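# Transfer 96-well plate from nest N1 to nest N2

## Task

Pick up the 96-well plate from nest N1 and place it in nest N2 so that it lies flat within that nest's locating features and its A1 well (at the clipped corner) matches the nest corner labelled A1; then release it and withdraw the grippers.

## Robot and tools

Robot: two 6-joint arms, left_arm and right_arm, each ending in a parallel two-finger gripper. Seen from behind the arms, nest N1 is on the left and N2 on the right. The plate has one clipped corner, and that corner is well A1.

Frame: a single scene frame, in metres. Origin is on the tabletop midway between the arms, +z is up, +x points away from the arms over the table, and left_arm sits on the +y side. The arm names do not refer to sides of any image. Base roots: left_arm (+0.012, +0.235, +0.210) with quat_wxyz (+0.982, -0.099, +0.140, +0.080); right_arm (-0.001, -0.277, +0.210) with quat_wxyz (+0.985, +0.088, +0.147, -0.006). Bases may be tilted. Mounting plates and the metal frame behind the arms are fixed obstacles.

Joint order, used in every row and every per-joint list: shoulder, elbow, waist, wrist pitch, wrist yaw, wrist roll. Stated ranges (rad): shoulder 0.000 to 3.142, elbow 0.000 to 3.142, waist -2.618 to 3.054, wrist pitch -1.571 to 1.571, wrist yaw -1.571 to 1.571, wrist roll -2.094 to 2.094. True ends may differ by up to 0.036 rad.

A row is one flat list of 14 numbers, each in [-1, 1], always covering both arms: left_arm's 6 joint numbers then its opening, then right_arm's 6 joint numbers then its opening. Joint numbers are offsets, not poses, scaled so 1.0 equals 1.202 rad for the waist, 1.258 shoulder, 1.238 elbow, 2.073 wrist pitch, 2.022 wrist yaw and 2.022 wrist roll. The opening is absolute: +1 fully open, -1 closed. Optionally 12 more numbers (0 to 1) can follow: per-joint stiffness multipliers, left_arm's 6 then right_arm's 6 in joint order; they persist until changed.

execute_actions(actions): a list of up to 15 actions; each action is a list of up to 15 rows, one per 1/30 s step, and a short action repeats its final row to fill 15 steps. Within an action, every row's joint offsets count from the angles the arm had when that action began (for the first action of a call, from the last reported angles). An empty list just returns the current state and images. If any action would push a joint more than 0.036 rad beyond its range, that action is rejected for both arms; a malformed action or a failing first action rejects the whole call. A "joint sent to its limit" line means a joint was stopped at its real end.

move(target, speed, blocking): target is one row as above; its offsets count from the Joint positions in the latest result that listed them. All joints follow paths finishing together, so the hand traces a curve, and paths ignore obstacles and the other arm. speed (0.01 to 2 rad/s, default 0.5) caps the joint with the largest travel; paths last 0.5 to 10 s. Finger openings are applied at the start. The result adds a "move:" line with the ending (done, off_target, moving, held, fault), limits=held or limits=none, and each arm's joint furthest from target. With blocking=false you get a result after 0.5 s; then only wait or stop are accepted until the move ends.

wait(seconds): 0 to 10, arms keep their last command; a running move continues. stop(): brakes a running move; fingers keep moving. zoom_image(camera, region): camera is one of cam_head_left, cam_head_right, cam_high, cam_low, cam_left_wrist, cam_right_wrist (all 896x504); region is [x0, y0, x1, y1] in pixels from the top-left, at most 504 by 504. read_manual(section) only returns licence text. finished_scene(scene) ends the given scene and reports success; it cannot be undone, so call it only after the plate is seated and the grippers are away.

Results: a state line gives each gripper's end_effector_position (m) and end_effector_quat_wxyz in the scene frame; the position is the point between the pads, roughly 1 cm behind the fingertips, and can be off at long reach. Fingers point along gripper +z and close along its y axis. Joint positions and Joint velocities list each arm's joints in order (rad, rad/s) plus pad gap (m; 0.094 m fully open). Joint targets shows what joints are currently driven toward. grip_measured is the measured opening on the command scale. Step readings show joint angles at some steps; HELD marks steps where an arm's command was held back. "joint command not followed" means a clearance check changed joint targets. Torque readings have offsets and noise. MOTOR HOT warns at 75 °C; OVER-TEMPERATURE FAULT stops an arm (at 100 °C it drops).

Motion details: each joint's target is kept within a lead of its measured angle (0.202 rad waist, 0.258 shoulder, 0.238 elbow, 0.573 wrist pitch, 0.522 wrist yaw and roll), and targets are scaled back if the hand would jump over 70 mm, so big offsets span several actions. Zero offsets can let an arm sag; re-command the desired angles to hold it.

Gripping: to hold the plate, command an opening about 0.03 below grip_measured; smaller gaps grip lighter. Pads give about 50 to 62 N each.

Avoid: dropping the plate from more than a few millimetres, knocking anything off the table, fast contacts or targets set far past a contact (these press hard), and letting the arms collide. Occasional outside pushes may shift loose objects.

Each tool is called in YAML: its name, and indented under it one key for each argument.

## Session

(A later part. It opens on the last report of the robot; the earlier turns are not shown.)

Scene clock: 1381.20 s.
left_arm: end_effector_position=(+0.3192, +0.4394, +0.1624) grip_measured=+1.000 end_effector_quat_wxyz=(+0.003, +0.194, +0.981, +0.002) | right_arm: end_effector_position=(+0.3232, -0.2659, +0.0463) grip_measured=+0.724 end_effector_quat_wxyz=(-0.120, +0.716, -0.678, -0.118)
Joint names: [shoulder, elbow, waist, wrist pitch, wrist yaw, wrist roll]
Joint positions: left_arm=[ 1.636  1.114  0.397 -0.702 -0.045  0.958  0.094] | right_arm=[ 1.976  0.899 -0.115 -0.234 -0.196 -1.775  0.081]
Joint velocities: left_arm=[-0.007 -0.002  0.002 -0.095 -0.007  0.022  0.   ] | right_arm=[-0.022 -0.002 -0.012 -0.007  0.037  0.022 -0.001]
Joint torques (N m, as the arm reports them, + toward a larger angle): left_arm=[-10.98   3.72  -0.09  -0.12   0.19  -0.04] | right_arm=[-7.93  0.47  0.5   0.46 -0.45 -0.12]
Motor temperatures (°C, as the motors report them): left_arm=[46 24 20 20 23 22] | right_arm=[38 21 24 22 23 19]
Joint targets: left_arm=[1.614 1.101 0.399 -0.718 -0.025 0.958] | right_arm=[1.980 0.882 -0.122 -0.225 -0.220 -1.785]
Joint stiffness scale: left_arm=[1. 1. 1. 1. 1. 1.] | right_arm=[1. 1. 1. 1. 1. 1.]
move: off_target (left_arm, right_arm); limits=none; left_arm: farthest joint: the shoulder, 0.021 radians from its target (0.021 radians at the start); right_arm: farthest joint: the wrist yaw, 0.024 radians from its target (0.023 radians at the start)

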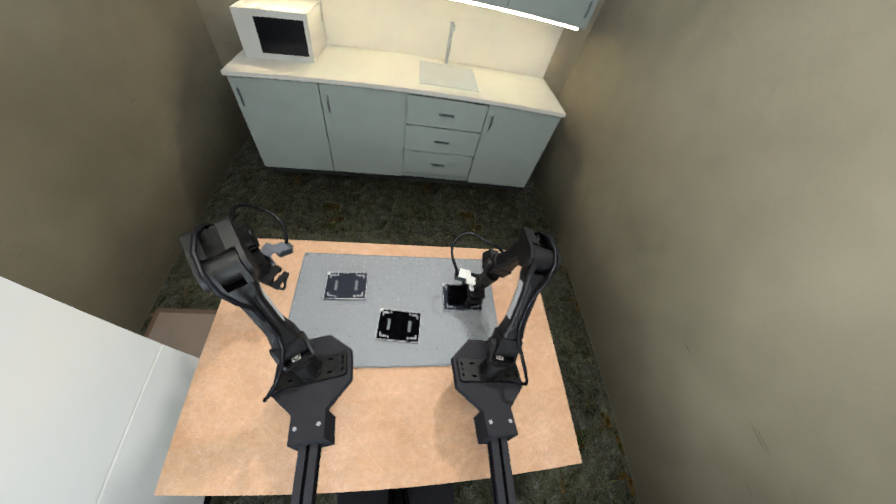

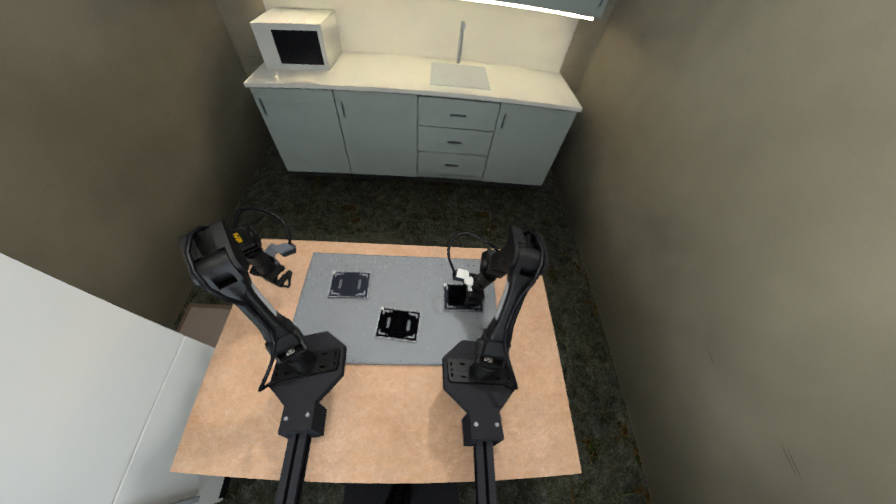

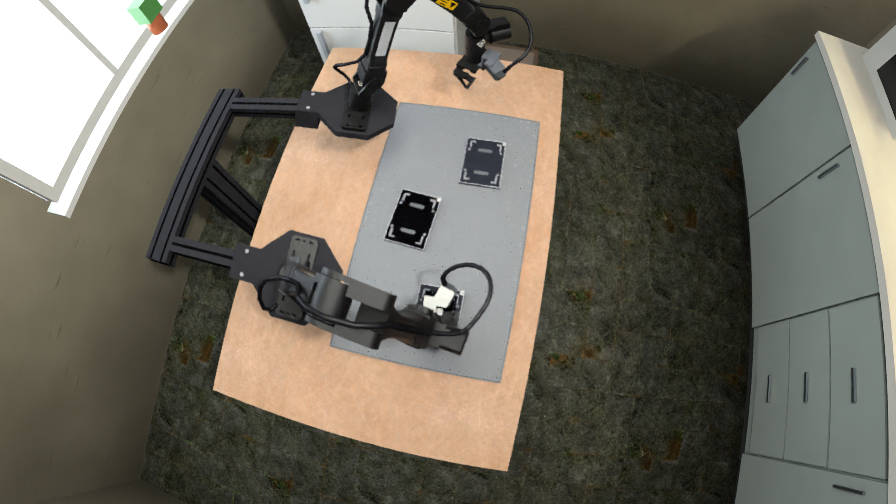

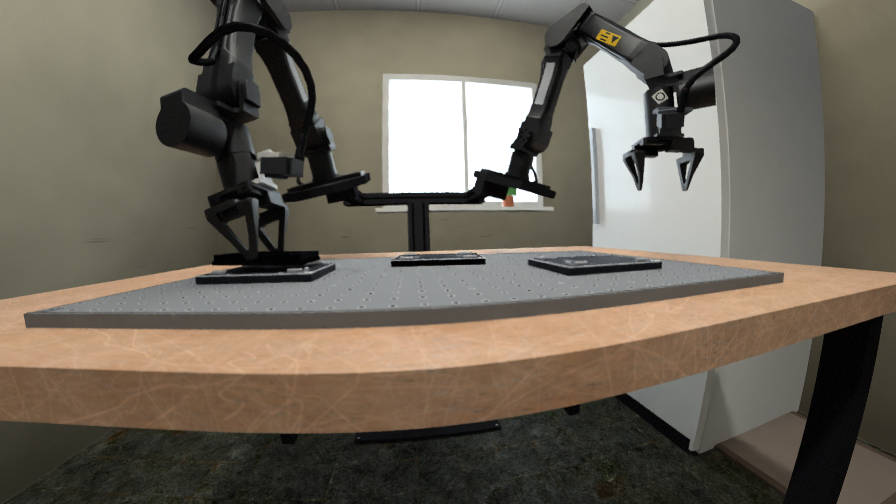

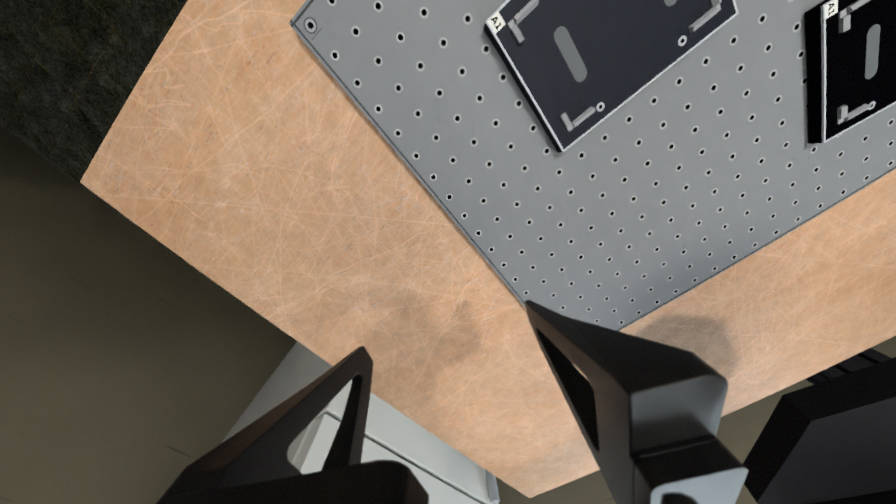

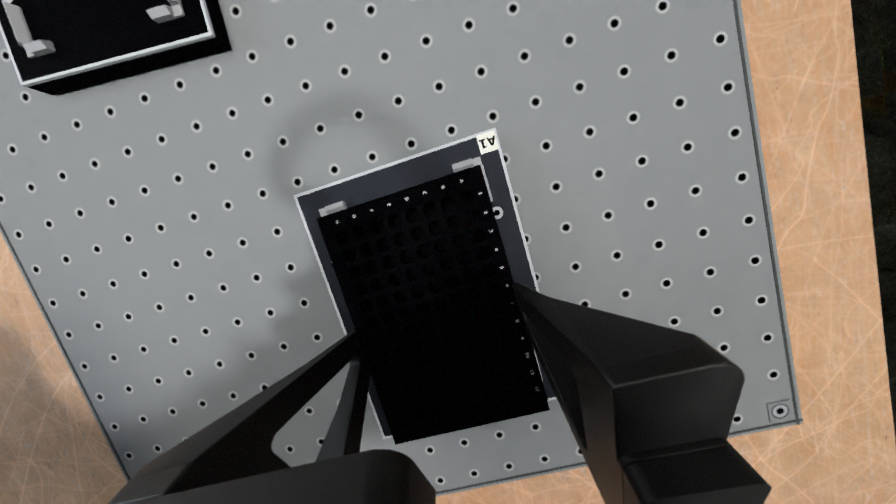

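move:
  target: [-0.017,-0.011,0.002,-0.008,0.01,0,1, 0.0143,-0.0137,-0.0025,0.004,-0.012,-0.0025,0.685]
  speed: 0.04

zoom_image:
  camera: "cam_right_wrist"
  region: [280, 110, 540, 270]

zoom_image:
  camera: "cam_low"
  region: [180, 230, 350, 300]

Scene clock: 1446.87 s.
left_arm: end_effector_position=(+0.3191, +0.4393, +0.1624) grip_measured=+1.000 end_effector_quat_wxyz=(+0.002, +0.194, +0.981, +0.002) | right_arm: end_effector_position=(+0.3197, -0.2648, +0.0425) grip_measured=+0.724 end_effector_quat_wxyz=(-0.117, +0.715, -0.678, -0.123)
Joint names: [shoulder, elbow, waist, wrist pitch, wrist yaw, wrist roll]
Joint positions: left_arm=[ 1.636  1.114  0.397 -0.703 -0.045  0.958  0.094] | right_arm=[ 1.991  0.899 -0.115 -0.232 -0.196 -1.776  0.081]
Joint velocities: left_arm=[-0.002 -0.002 -0.002  0.037 -0.051 -0.081  0.   ] | right_arm=[ 0.002  0.002 -0.002  0.022 -0.051  0.007  0.   ]
Joint torques (N m, as the arm reports them, + toward a larger angle): left_arm=[-10.98   3.72  -0.1   -0.12   0.19  -0.04] | right_arm=[-7.92  0.41  0.74  0.43 -0.41 -0.03]
Motor temperatures (°C, as the motors report them): left_arm=[46 24 20 20 23 22] | right_arm=[37 21 24 22 23 19]
Joint targets: left_arm=[1.614 1.101 0.399 -0.719 -0.025 0.958] | right_arm=[1.994 0.882 -0.118 -0.225 -0.220 -1.780]
Joint stiffness scale: left_arm=[1. 1. 1. 1. 1. 1.] | right_arm=[1. 1. 1. 1. 1. 1.]
move: off_target (left_arm, right_arm); limits=none; left_arm: farthest joint: the shoulder, 0.021 radians from its target (0.021 radians at the start); right_arm: farthest joint: the wrist yaw, 0.024 radians from its target (0.024 radians at the start)

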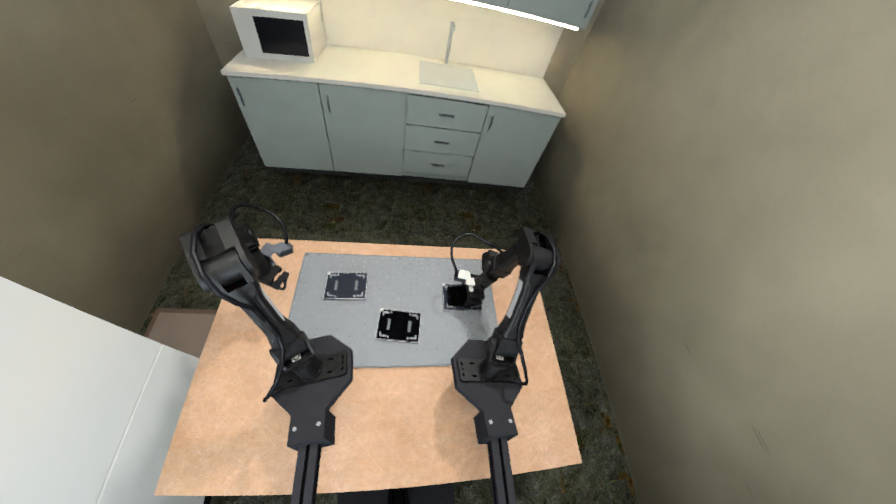

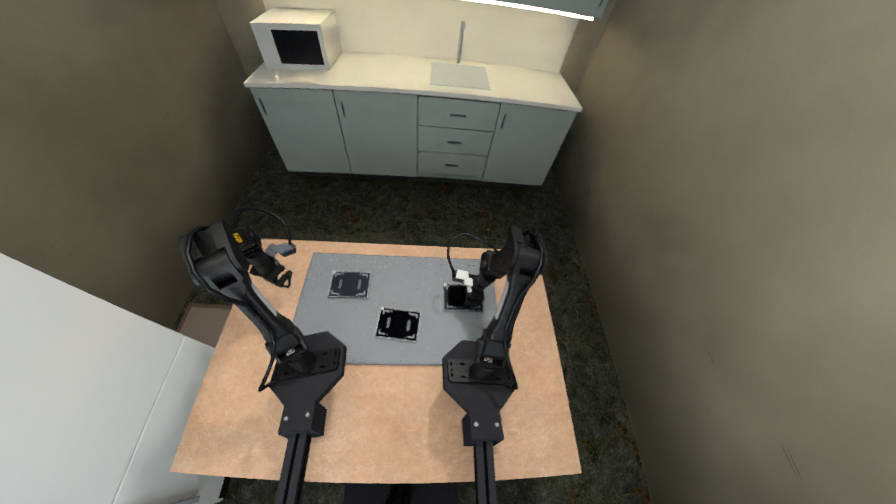

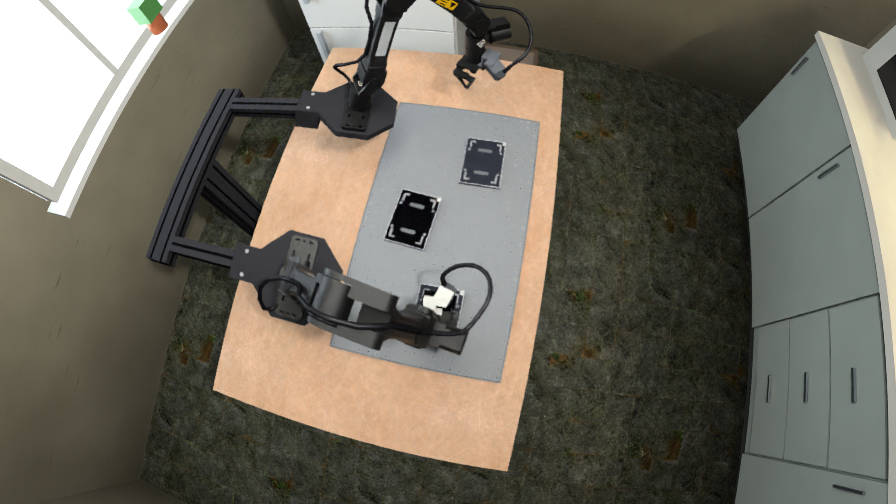

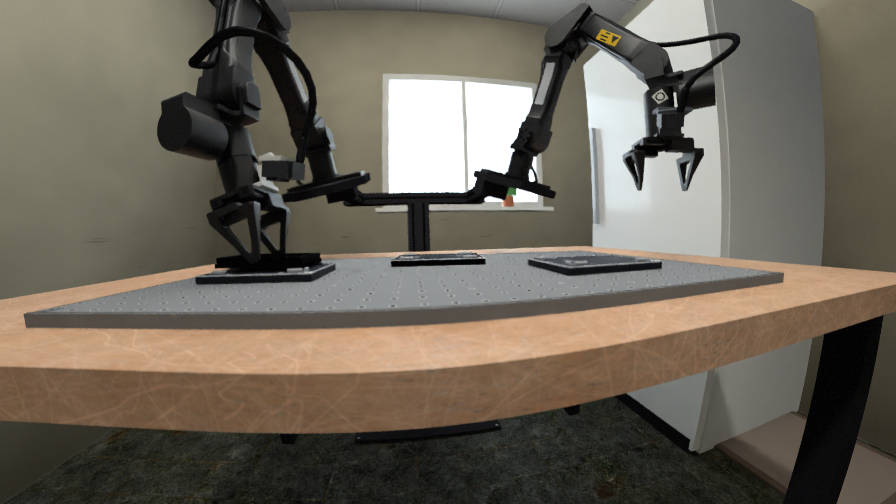

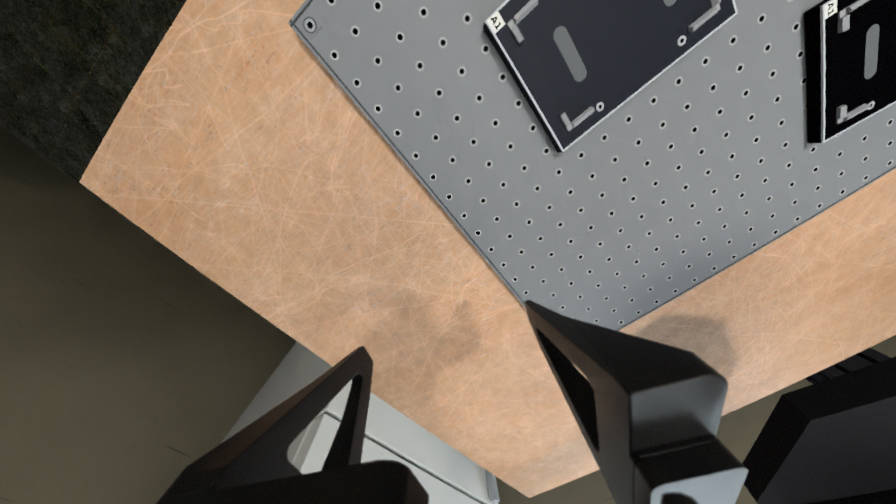

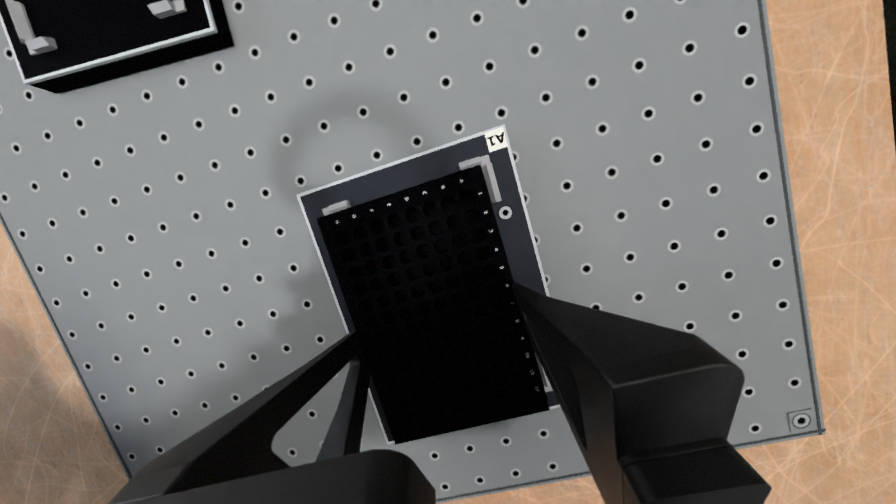

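Region (280, 110, 540, 270) of cam_right_wrist's 896x504 image, scaled by 1.938, with more detail than that image has; it fills the top 310 rows of this view, and the rest is white.

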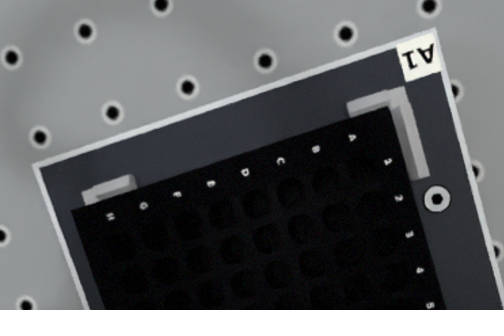

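Region (180, 230, 350, 300) of cam_low's 896x504 image, scaled by 2.965, with more detail than that image has; it fills the top 208 rows of this view, and the rest is white.

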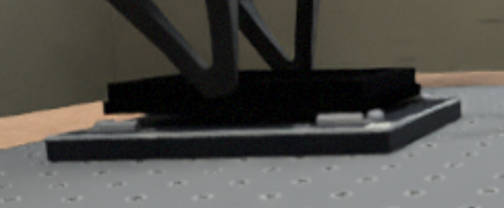

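zoom_image:
  camera: "cam_right_wrist"
  region: [440, 140, 520, 230]

zoom_image:
  camera: "cam_right_wrist"
  region: [300, 180, 380, 270]

zoom_image:
  camera: "cam_right_wrist"
  region: [500, 340, 590, 430]

Region (440, 140, 520, 230) of cam_right_wrist's 896x504 image, scaled by 5.600, with more detail than that image has.

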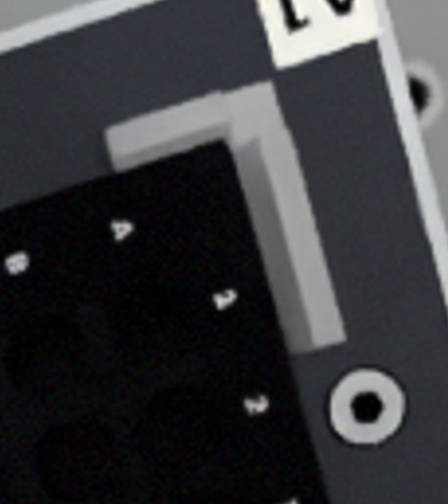

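Region (300, 180, 380, 270) of cam_right_wrist's 896x504 image, scaled by 5.600, with more detail than that image has.

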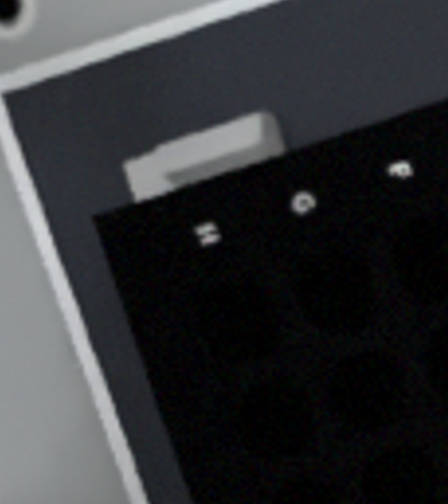

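Region (500, 340, 590, 430) of cam_right_wrist's 896x504 image, scaled by 5.600, with more detail than that image has.

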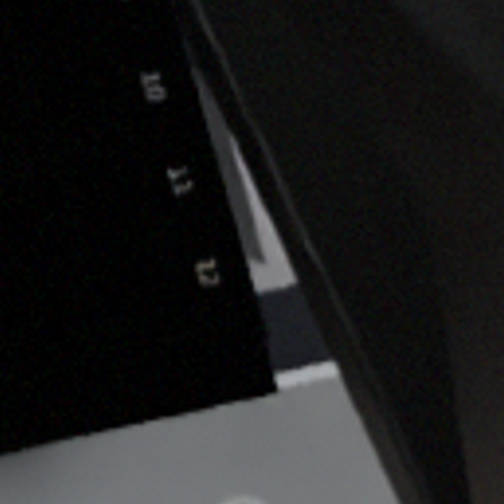

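move:
  target: [-0.017,-0.011,0.002,-0.008,0.01,0,1, 0.0135,-0.0137,-0.0067,0.0125,-0.012,-0.002,0.685]
  speed: 0.04

zoom_image:
  camera: "cam_right_wrist"
  region: [280, 110, 540, 270]

zoom_image:
  camera: "cam_low"
  region: [180, 230, 350, 300]

Scene clock: 1468.90 s.
left_arm: end_effector_position=(+0.3188, +0.4391, +0.1624) grip_measured=+1.000 end_effector_quat_wxyz=(+0.002, +0.194, +0.981, +0.001) | right_arm: end_effector_position=(+0.3205, -0.2643, +0.0390) grip_measured=+0.724 end_effector_quat_wxyz=(-0.118, +0.715, -0.678, -0.121)
Joint names: [shoulder, elbow, waist, wrist pitch, wrist yaw, wrist roll]
Joint positions: left_arm=[ 1.636  1.114  0.397 -0.704 -0.045  0.958  0.094] | right_arm=[ 2.003  0.899 -0.115 -0.214 -0.197 -1.776  0.081]
Joint velocities: left_arm=[ 0.007  0.007  0.007  0.022  0.007 -0.007  0.   ] | right_arm=[ 0.002 -0.007  0.002  0.051  0.007  0.007  0.001]
Joint torques (N m, as the arm reports them, + toward a larger angle): left_arm=[-10.99   3.72  -0.1   -0.11   0.19  -0.04] | right_arm=[-7.87  0.36  0.43  0.45 -0.45 -0.01]
Motor temperatures (°C, as the motors report them): left_arm=[46 24 20 20 23 22] | right_arm=[37 21 24 22 23 19]
Joint targets: left_arm=[1.614 1.101 0.399 -0.720 -0.025 0.958] | right_arm=[2.008 0.882 -0.123 -0.206 -0.220 -1.780]
Joint stiffness scale: left_arm=[1. 1. 1. 1. 1. 1.] | right_arm=[1. 1. 1. 1. 1. 1.]
move: off_target (left_arm, right_arm); limits=none; left_arm: farthest joint: the shoulder, 0.021 radians from its target (0.021 radians at the start); right_arm: farthest joint: the wrist yaw, 0.024 radians from its target (0.024 radians at the start)

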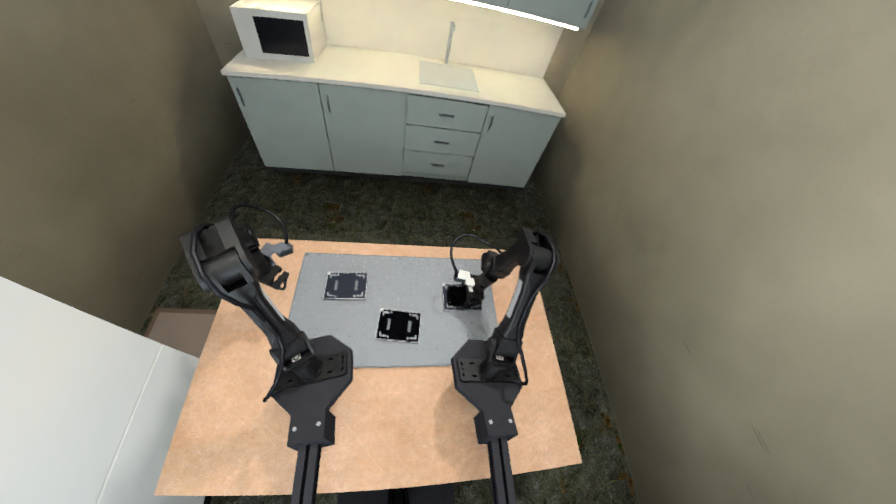

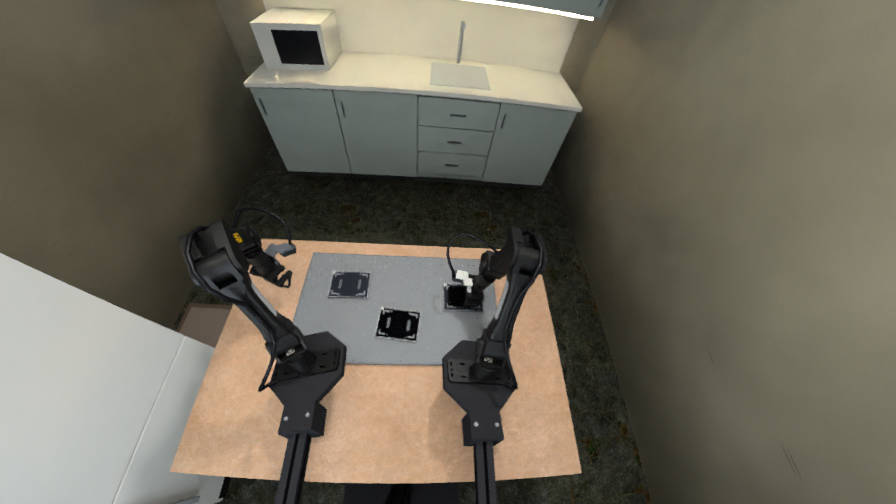

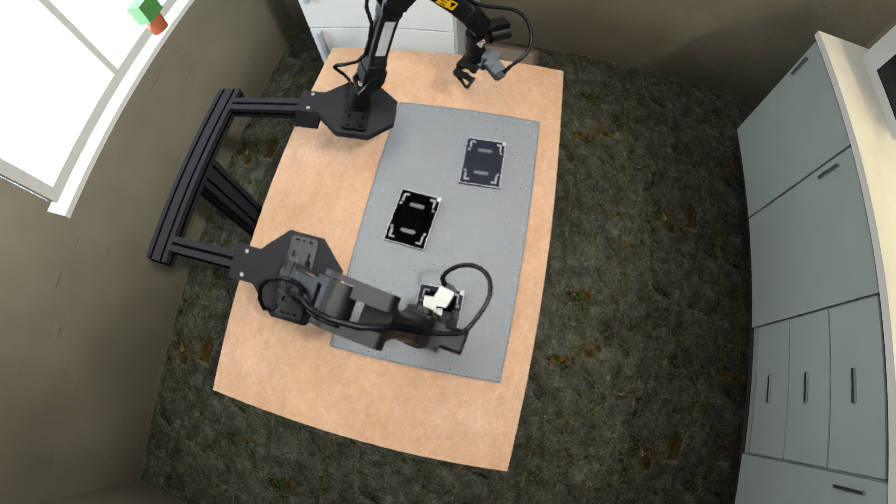

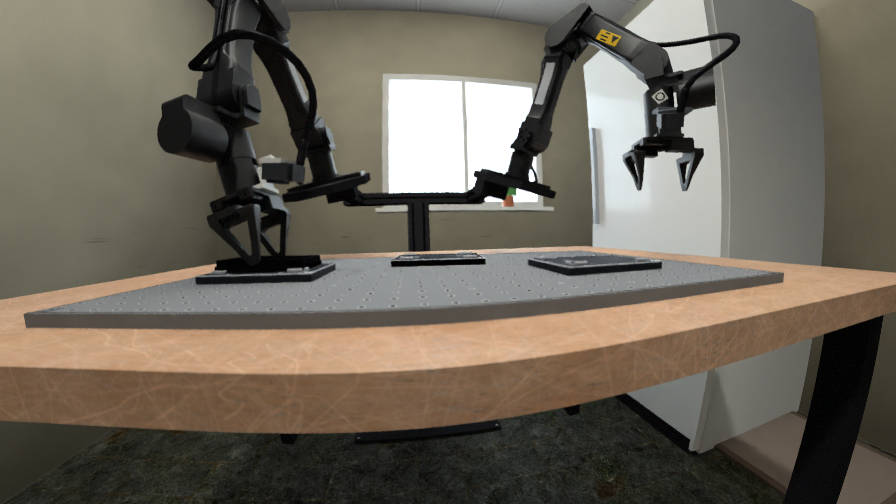

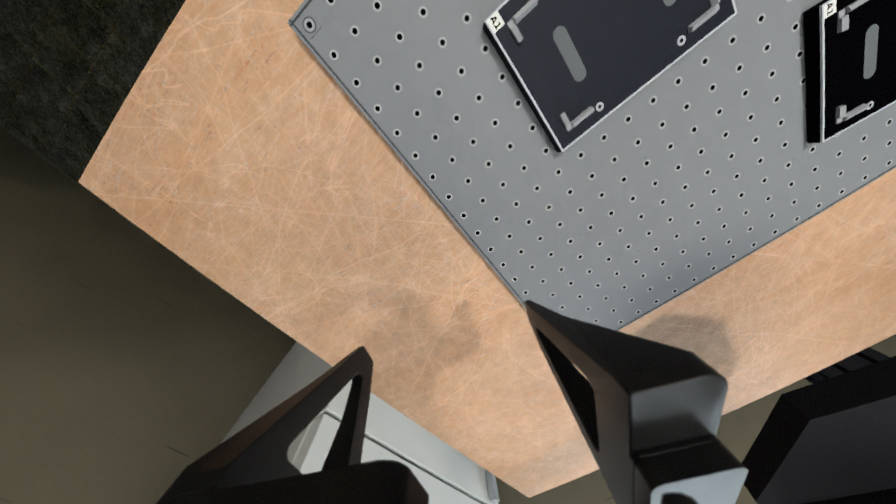

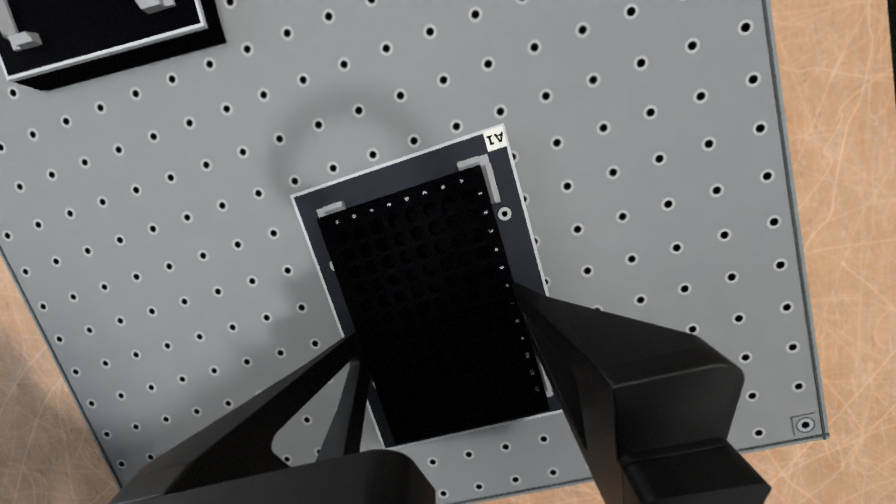

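Region (280, 110, 540, 270) of cam_right_wrist's 896x504 image, scaled by 1.938, with more detail than that image has; it fills the top 310 rows of this view, and the rest is white.

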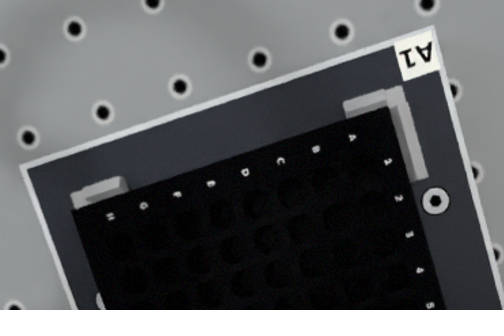

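Region (180, 230, 350, 300) of cam_low's 896x504 image, scaled by 2.965, with more detail than that image has; it fills the top 208 rows of this view, and the rest is white.

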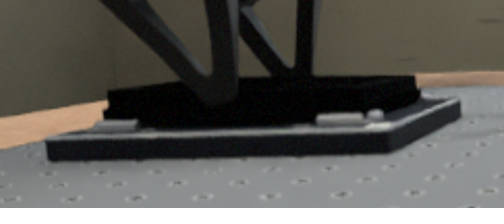

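zoom_image:
  camera: "cam_right_wrist"
  region: [440, 140, 520, 230]

zoom_image:
  camera: "cam_low"
  region: [190, 245, 270, 290]

zoom_image:
  camera: "cam_low"
  region: [265, 245, 345, 290]

Region (440, 140, 520, 230) of cam_right_wrist's 896x504 image, scaled by 5.600, with more detail than that image has.

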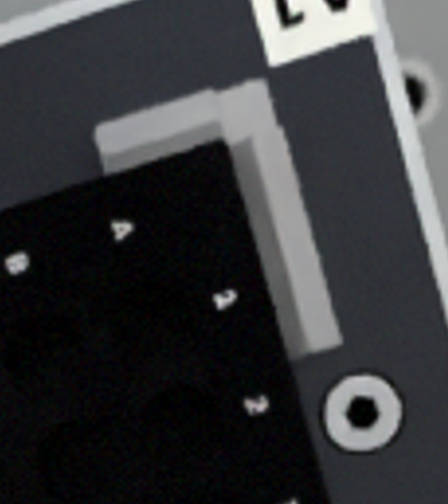

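Region (190, 245, 270, 290) of cam_low's 896x504 image, scaled by 6.300, with more detail than that image has; it fills the top 284 rows of this view, and the rest is white.

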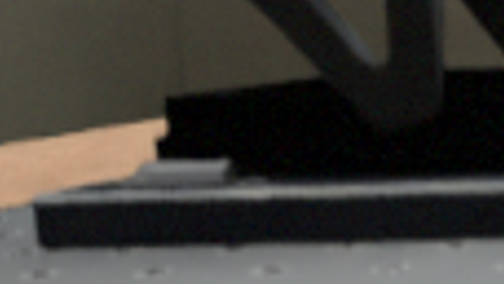

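Region (265, 245, 345, 290) of cam_low's 896x504 image, scaled by 6.300, with more detail than that image has; it fills the top 284 rows of this view, and the rest is white.

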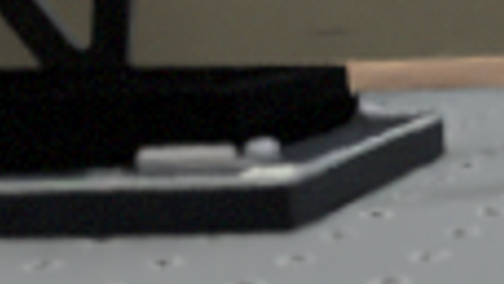

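move:
  target: [-0.017,-0.011,0.002,-0.008,0.01,0,1, 0.012,-0.0137,-0.009,0.0087,-0.012,-0.002,0.685]
  speed: 0.03

zoom_image:
  camera: "cam_right_wrist"
  region: [280, 110, 540, 270]

zoom_image:
  camera: "cam_low"
  region: [180, 230, 350, 300]

Scene clock: 1485.23 s.
left_arm: end_effector_position=(+0.3187, +0.4390, +0.1624) grip_measured=+1.000 end_effector_quat_wxyz=(+0.002, +0.194, +0.981, +0.001) | right_arm: end_effector_position=(+0.3204, -0.2643, +0.0372) grip_measured=+0.724 end_effector_quat_wxyz=(-0.120, +0.714, -0.679, -0.122)
Joint names: [shoulder, elbow, waist, wrist pitch, wrist yaw, wrist roll]
Joint positions: left_arm=[ 1.636  1.114  0.397 -0.705 -0.045  0.958  0.094] | right_arm=[ 2.011  0.899 -0.119 -0.207 -0.202 -1.776  0.081]
Joint velocities: left_arm=[ 0.007 -0.012 -0.002  0.037 -0.066 -0.037  0.   ] | right_arm=[-0.002 -0.012 -0.022 -0.007 -0.007  0.022  0.   ]
Joint torques (N m, as the arm reports them, + toward a larger angle): left_arm=[-10.98   3.72  -0.09  -0.12   0.19  -0.04] | right_arm=[-7.64  0.35  0.43  0.47 -0.4  -0.02]
Motor temperatures (°C, as the motors report them): left_arm=[46 24 20 20 23 22] | right_arm=[37 21 24 22 23 19]
Joint targets: left_arm=[1.614 1.101 0.399 -0.721 -0.025 0.958] | right_arm=[2.018 0.882 -0.126 -0.196 -0.221 -1.780]
Joint stiffness scale: left_arm=[1. 1. 1. 1. 1. 1.] | right_arm=[1. 1. 1. 1. 1. 1.]
move: off_target (left_arm); limits=none; left_arm: farthest joint: the shoulder, 0.021 radians from its target (0.021 radians at the start); right_arm: farthest joint: the wrist yaw, 0.019 radians from its target (0.024 radians at the start)

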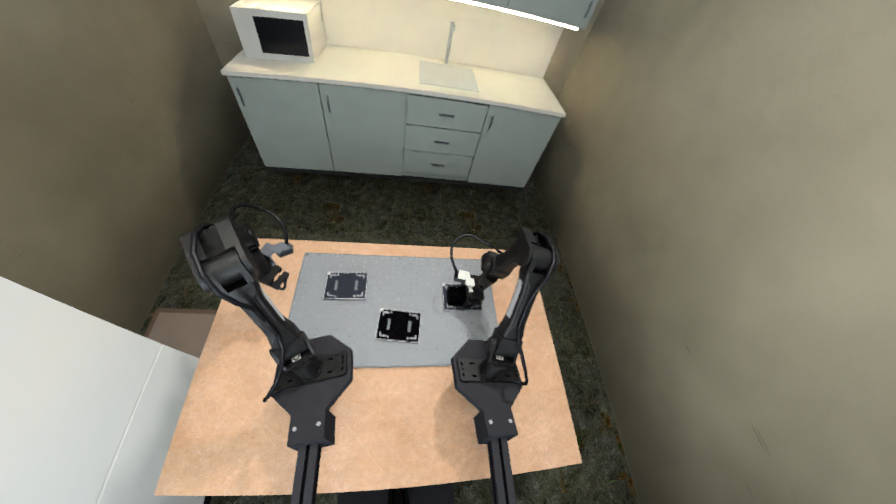

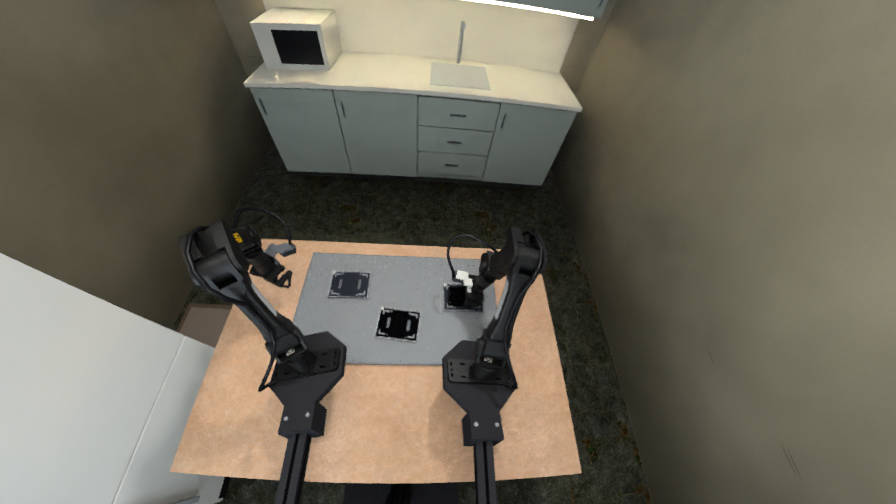

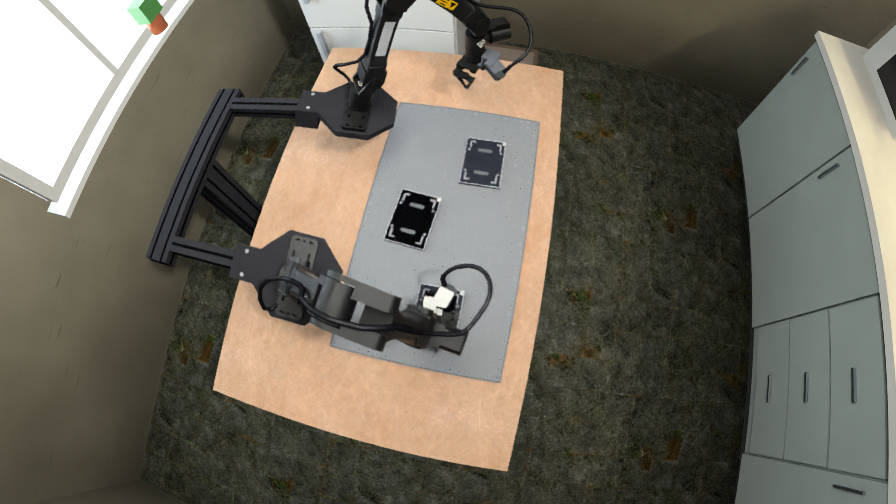

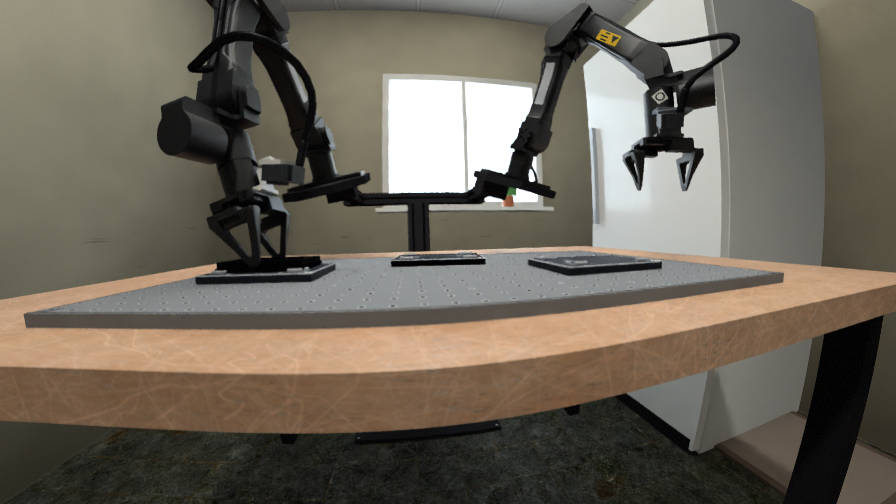

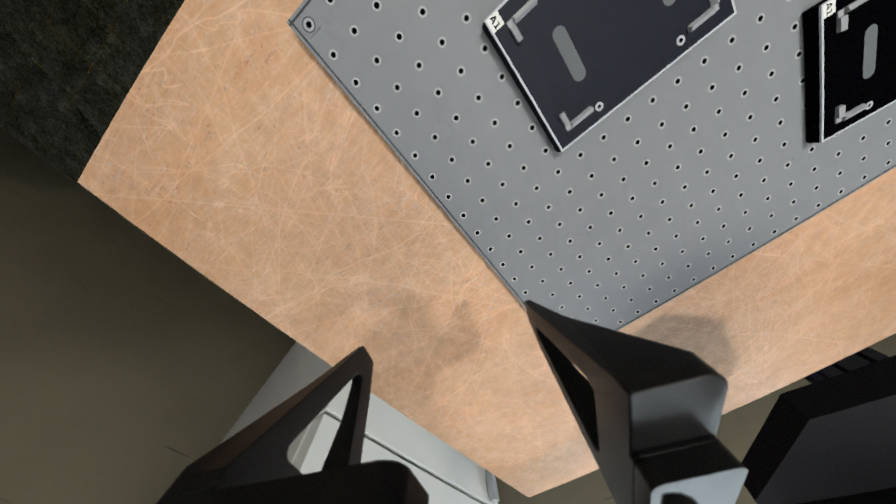

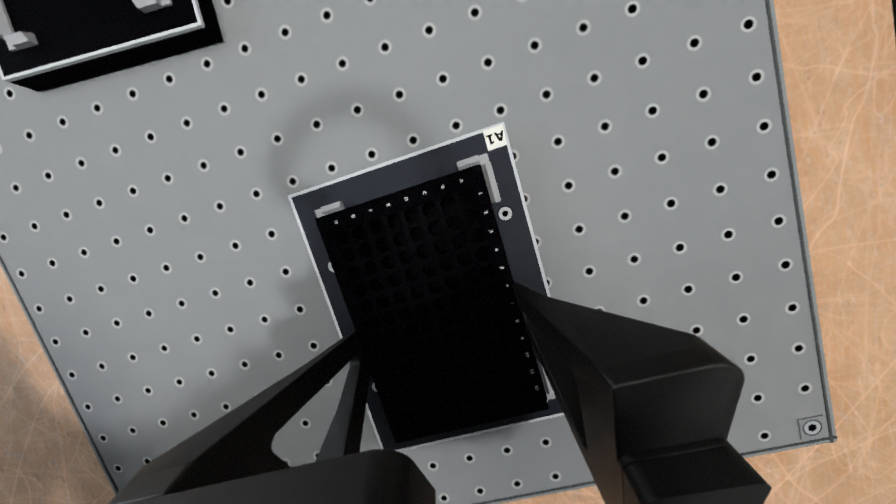

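Region (280, 110, 540, 270) of cam_right_wrist's 896x504 image, scaled by 1.938, with more detail than that image has; it fills the top 310 rows of this view, and the rest is white.

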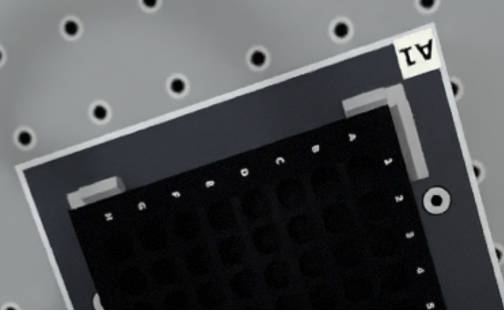

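Region (180, 230, 350, 300) of cam_low's 896x504 image, scaled by 2.965, with more detail than that image has; it fills the top 208 rows of this view, and the rest is white.

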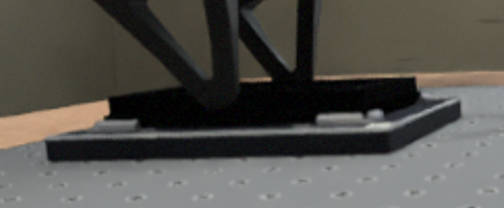

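zoom_image:
  camera: "cam_low"
  region: [190, 245, 270, 290]

zoom_image:
  camera: "cam_low"
  region: [265, 245, 345, 290]

zoom_image:
  camera: "cam_right_wrist"
  region: [340, 360, 600, 480]

Region (190, 245, 270, 290) of cam_low's 896x504 image, scaled by 6.300, with more detail than that image has; it fills the top 284 rows of this view, and the rest is white.

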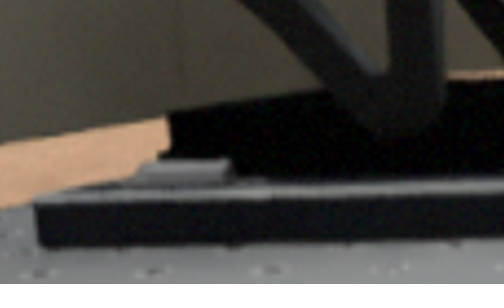

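Region (265, 245, 345, 290) of cam_low's 896x504 image, scaled by 6.300, with more detail than that image has; it fills the top 284 rows of this view, and the rest is white.

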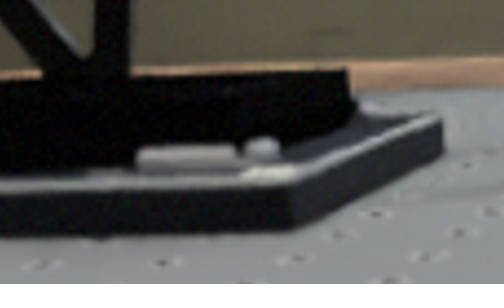

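Region (340, 360, 600, 480) of cam_right_wrist's 896x504 image, scaled by 1.938, with more detail than that image has; it fills the top 233 rows of this view, and the rest is white.

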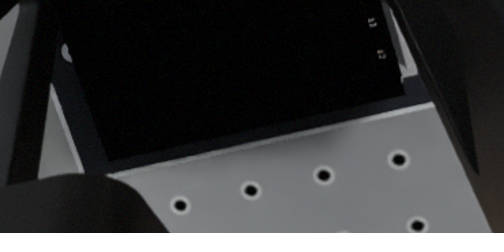

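zoom_image:
  camera: "cam_right_wrist"
  region: [440, 140, 520, 230]

zoom_image:
  camera: "cam_head_right"
  region: [430, 270, 510, 320]

zoom_image:
  camera: "cam_high"
  region: [400, 270, 480, 360]

Region (440, 140, 520, 230) of cam_right_wrist's 896x504 image, scaled by 5.600, with more detail than that image has.

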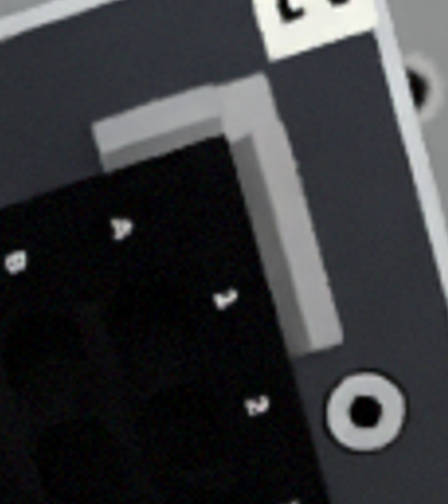

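Region (430, 270, 510, 320) of cam_head_right's 896x504 image, scaled by 6.300, with more detail than that image has; it fills the top 315 rows of this view, and the rest is white.

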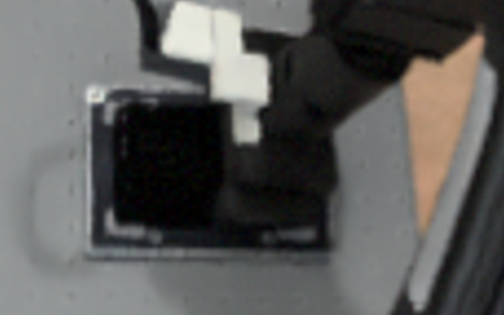

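Region (400, 270, 480, 360) of cam_high's 896x504 image, scaled by 5.600, with more detail than that image has.

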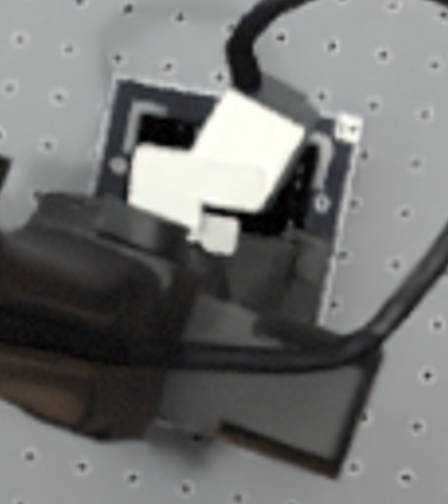

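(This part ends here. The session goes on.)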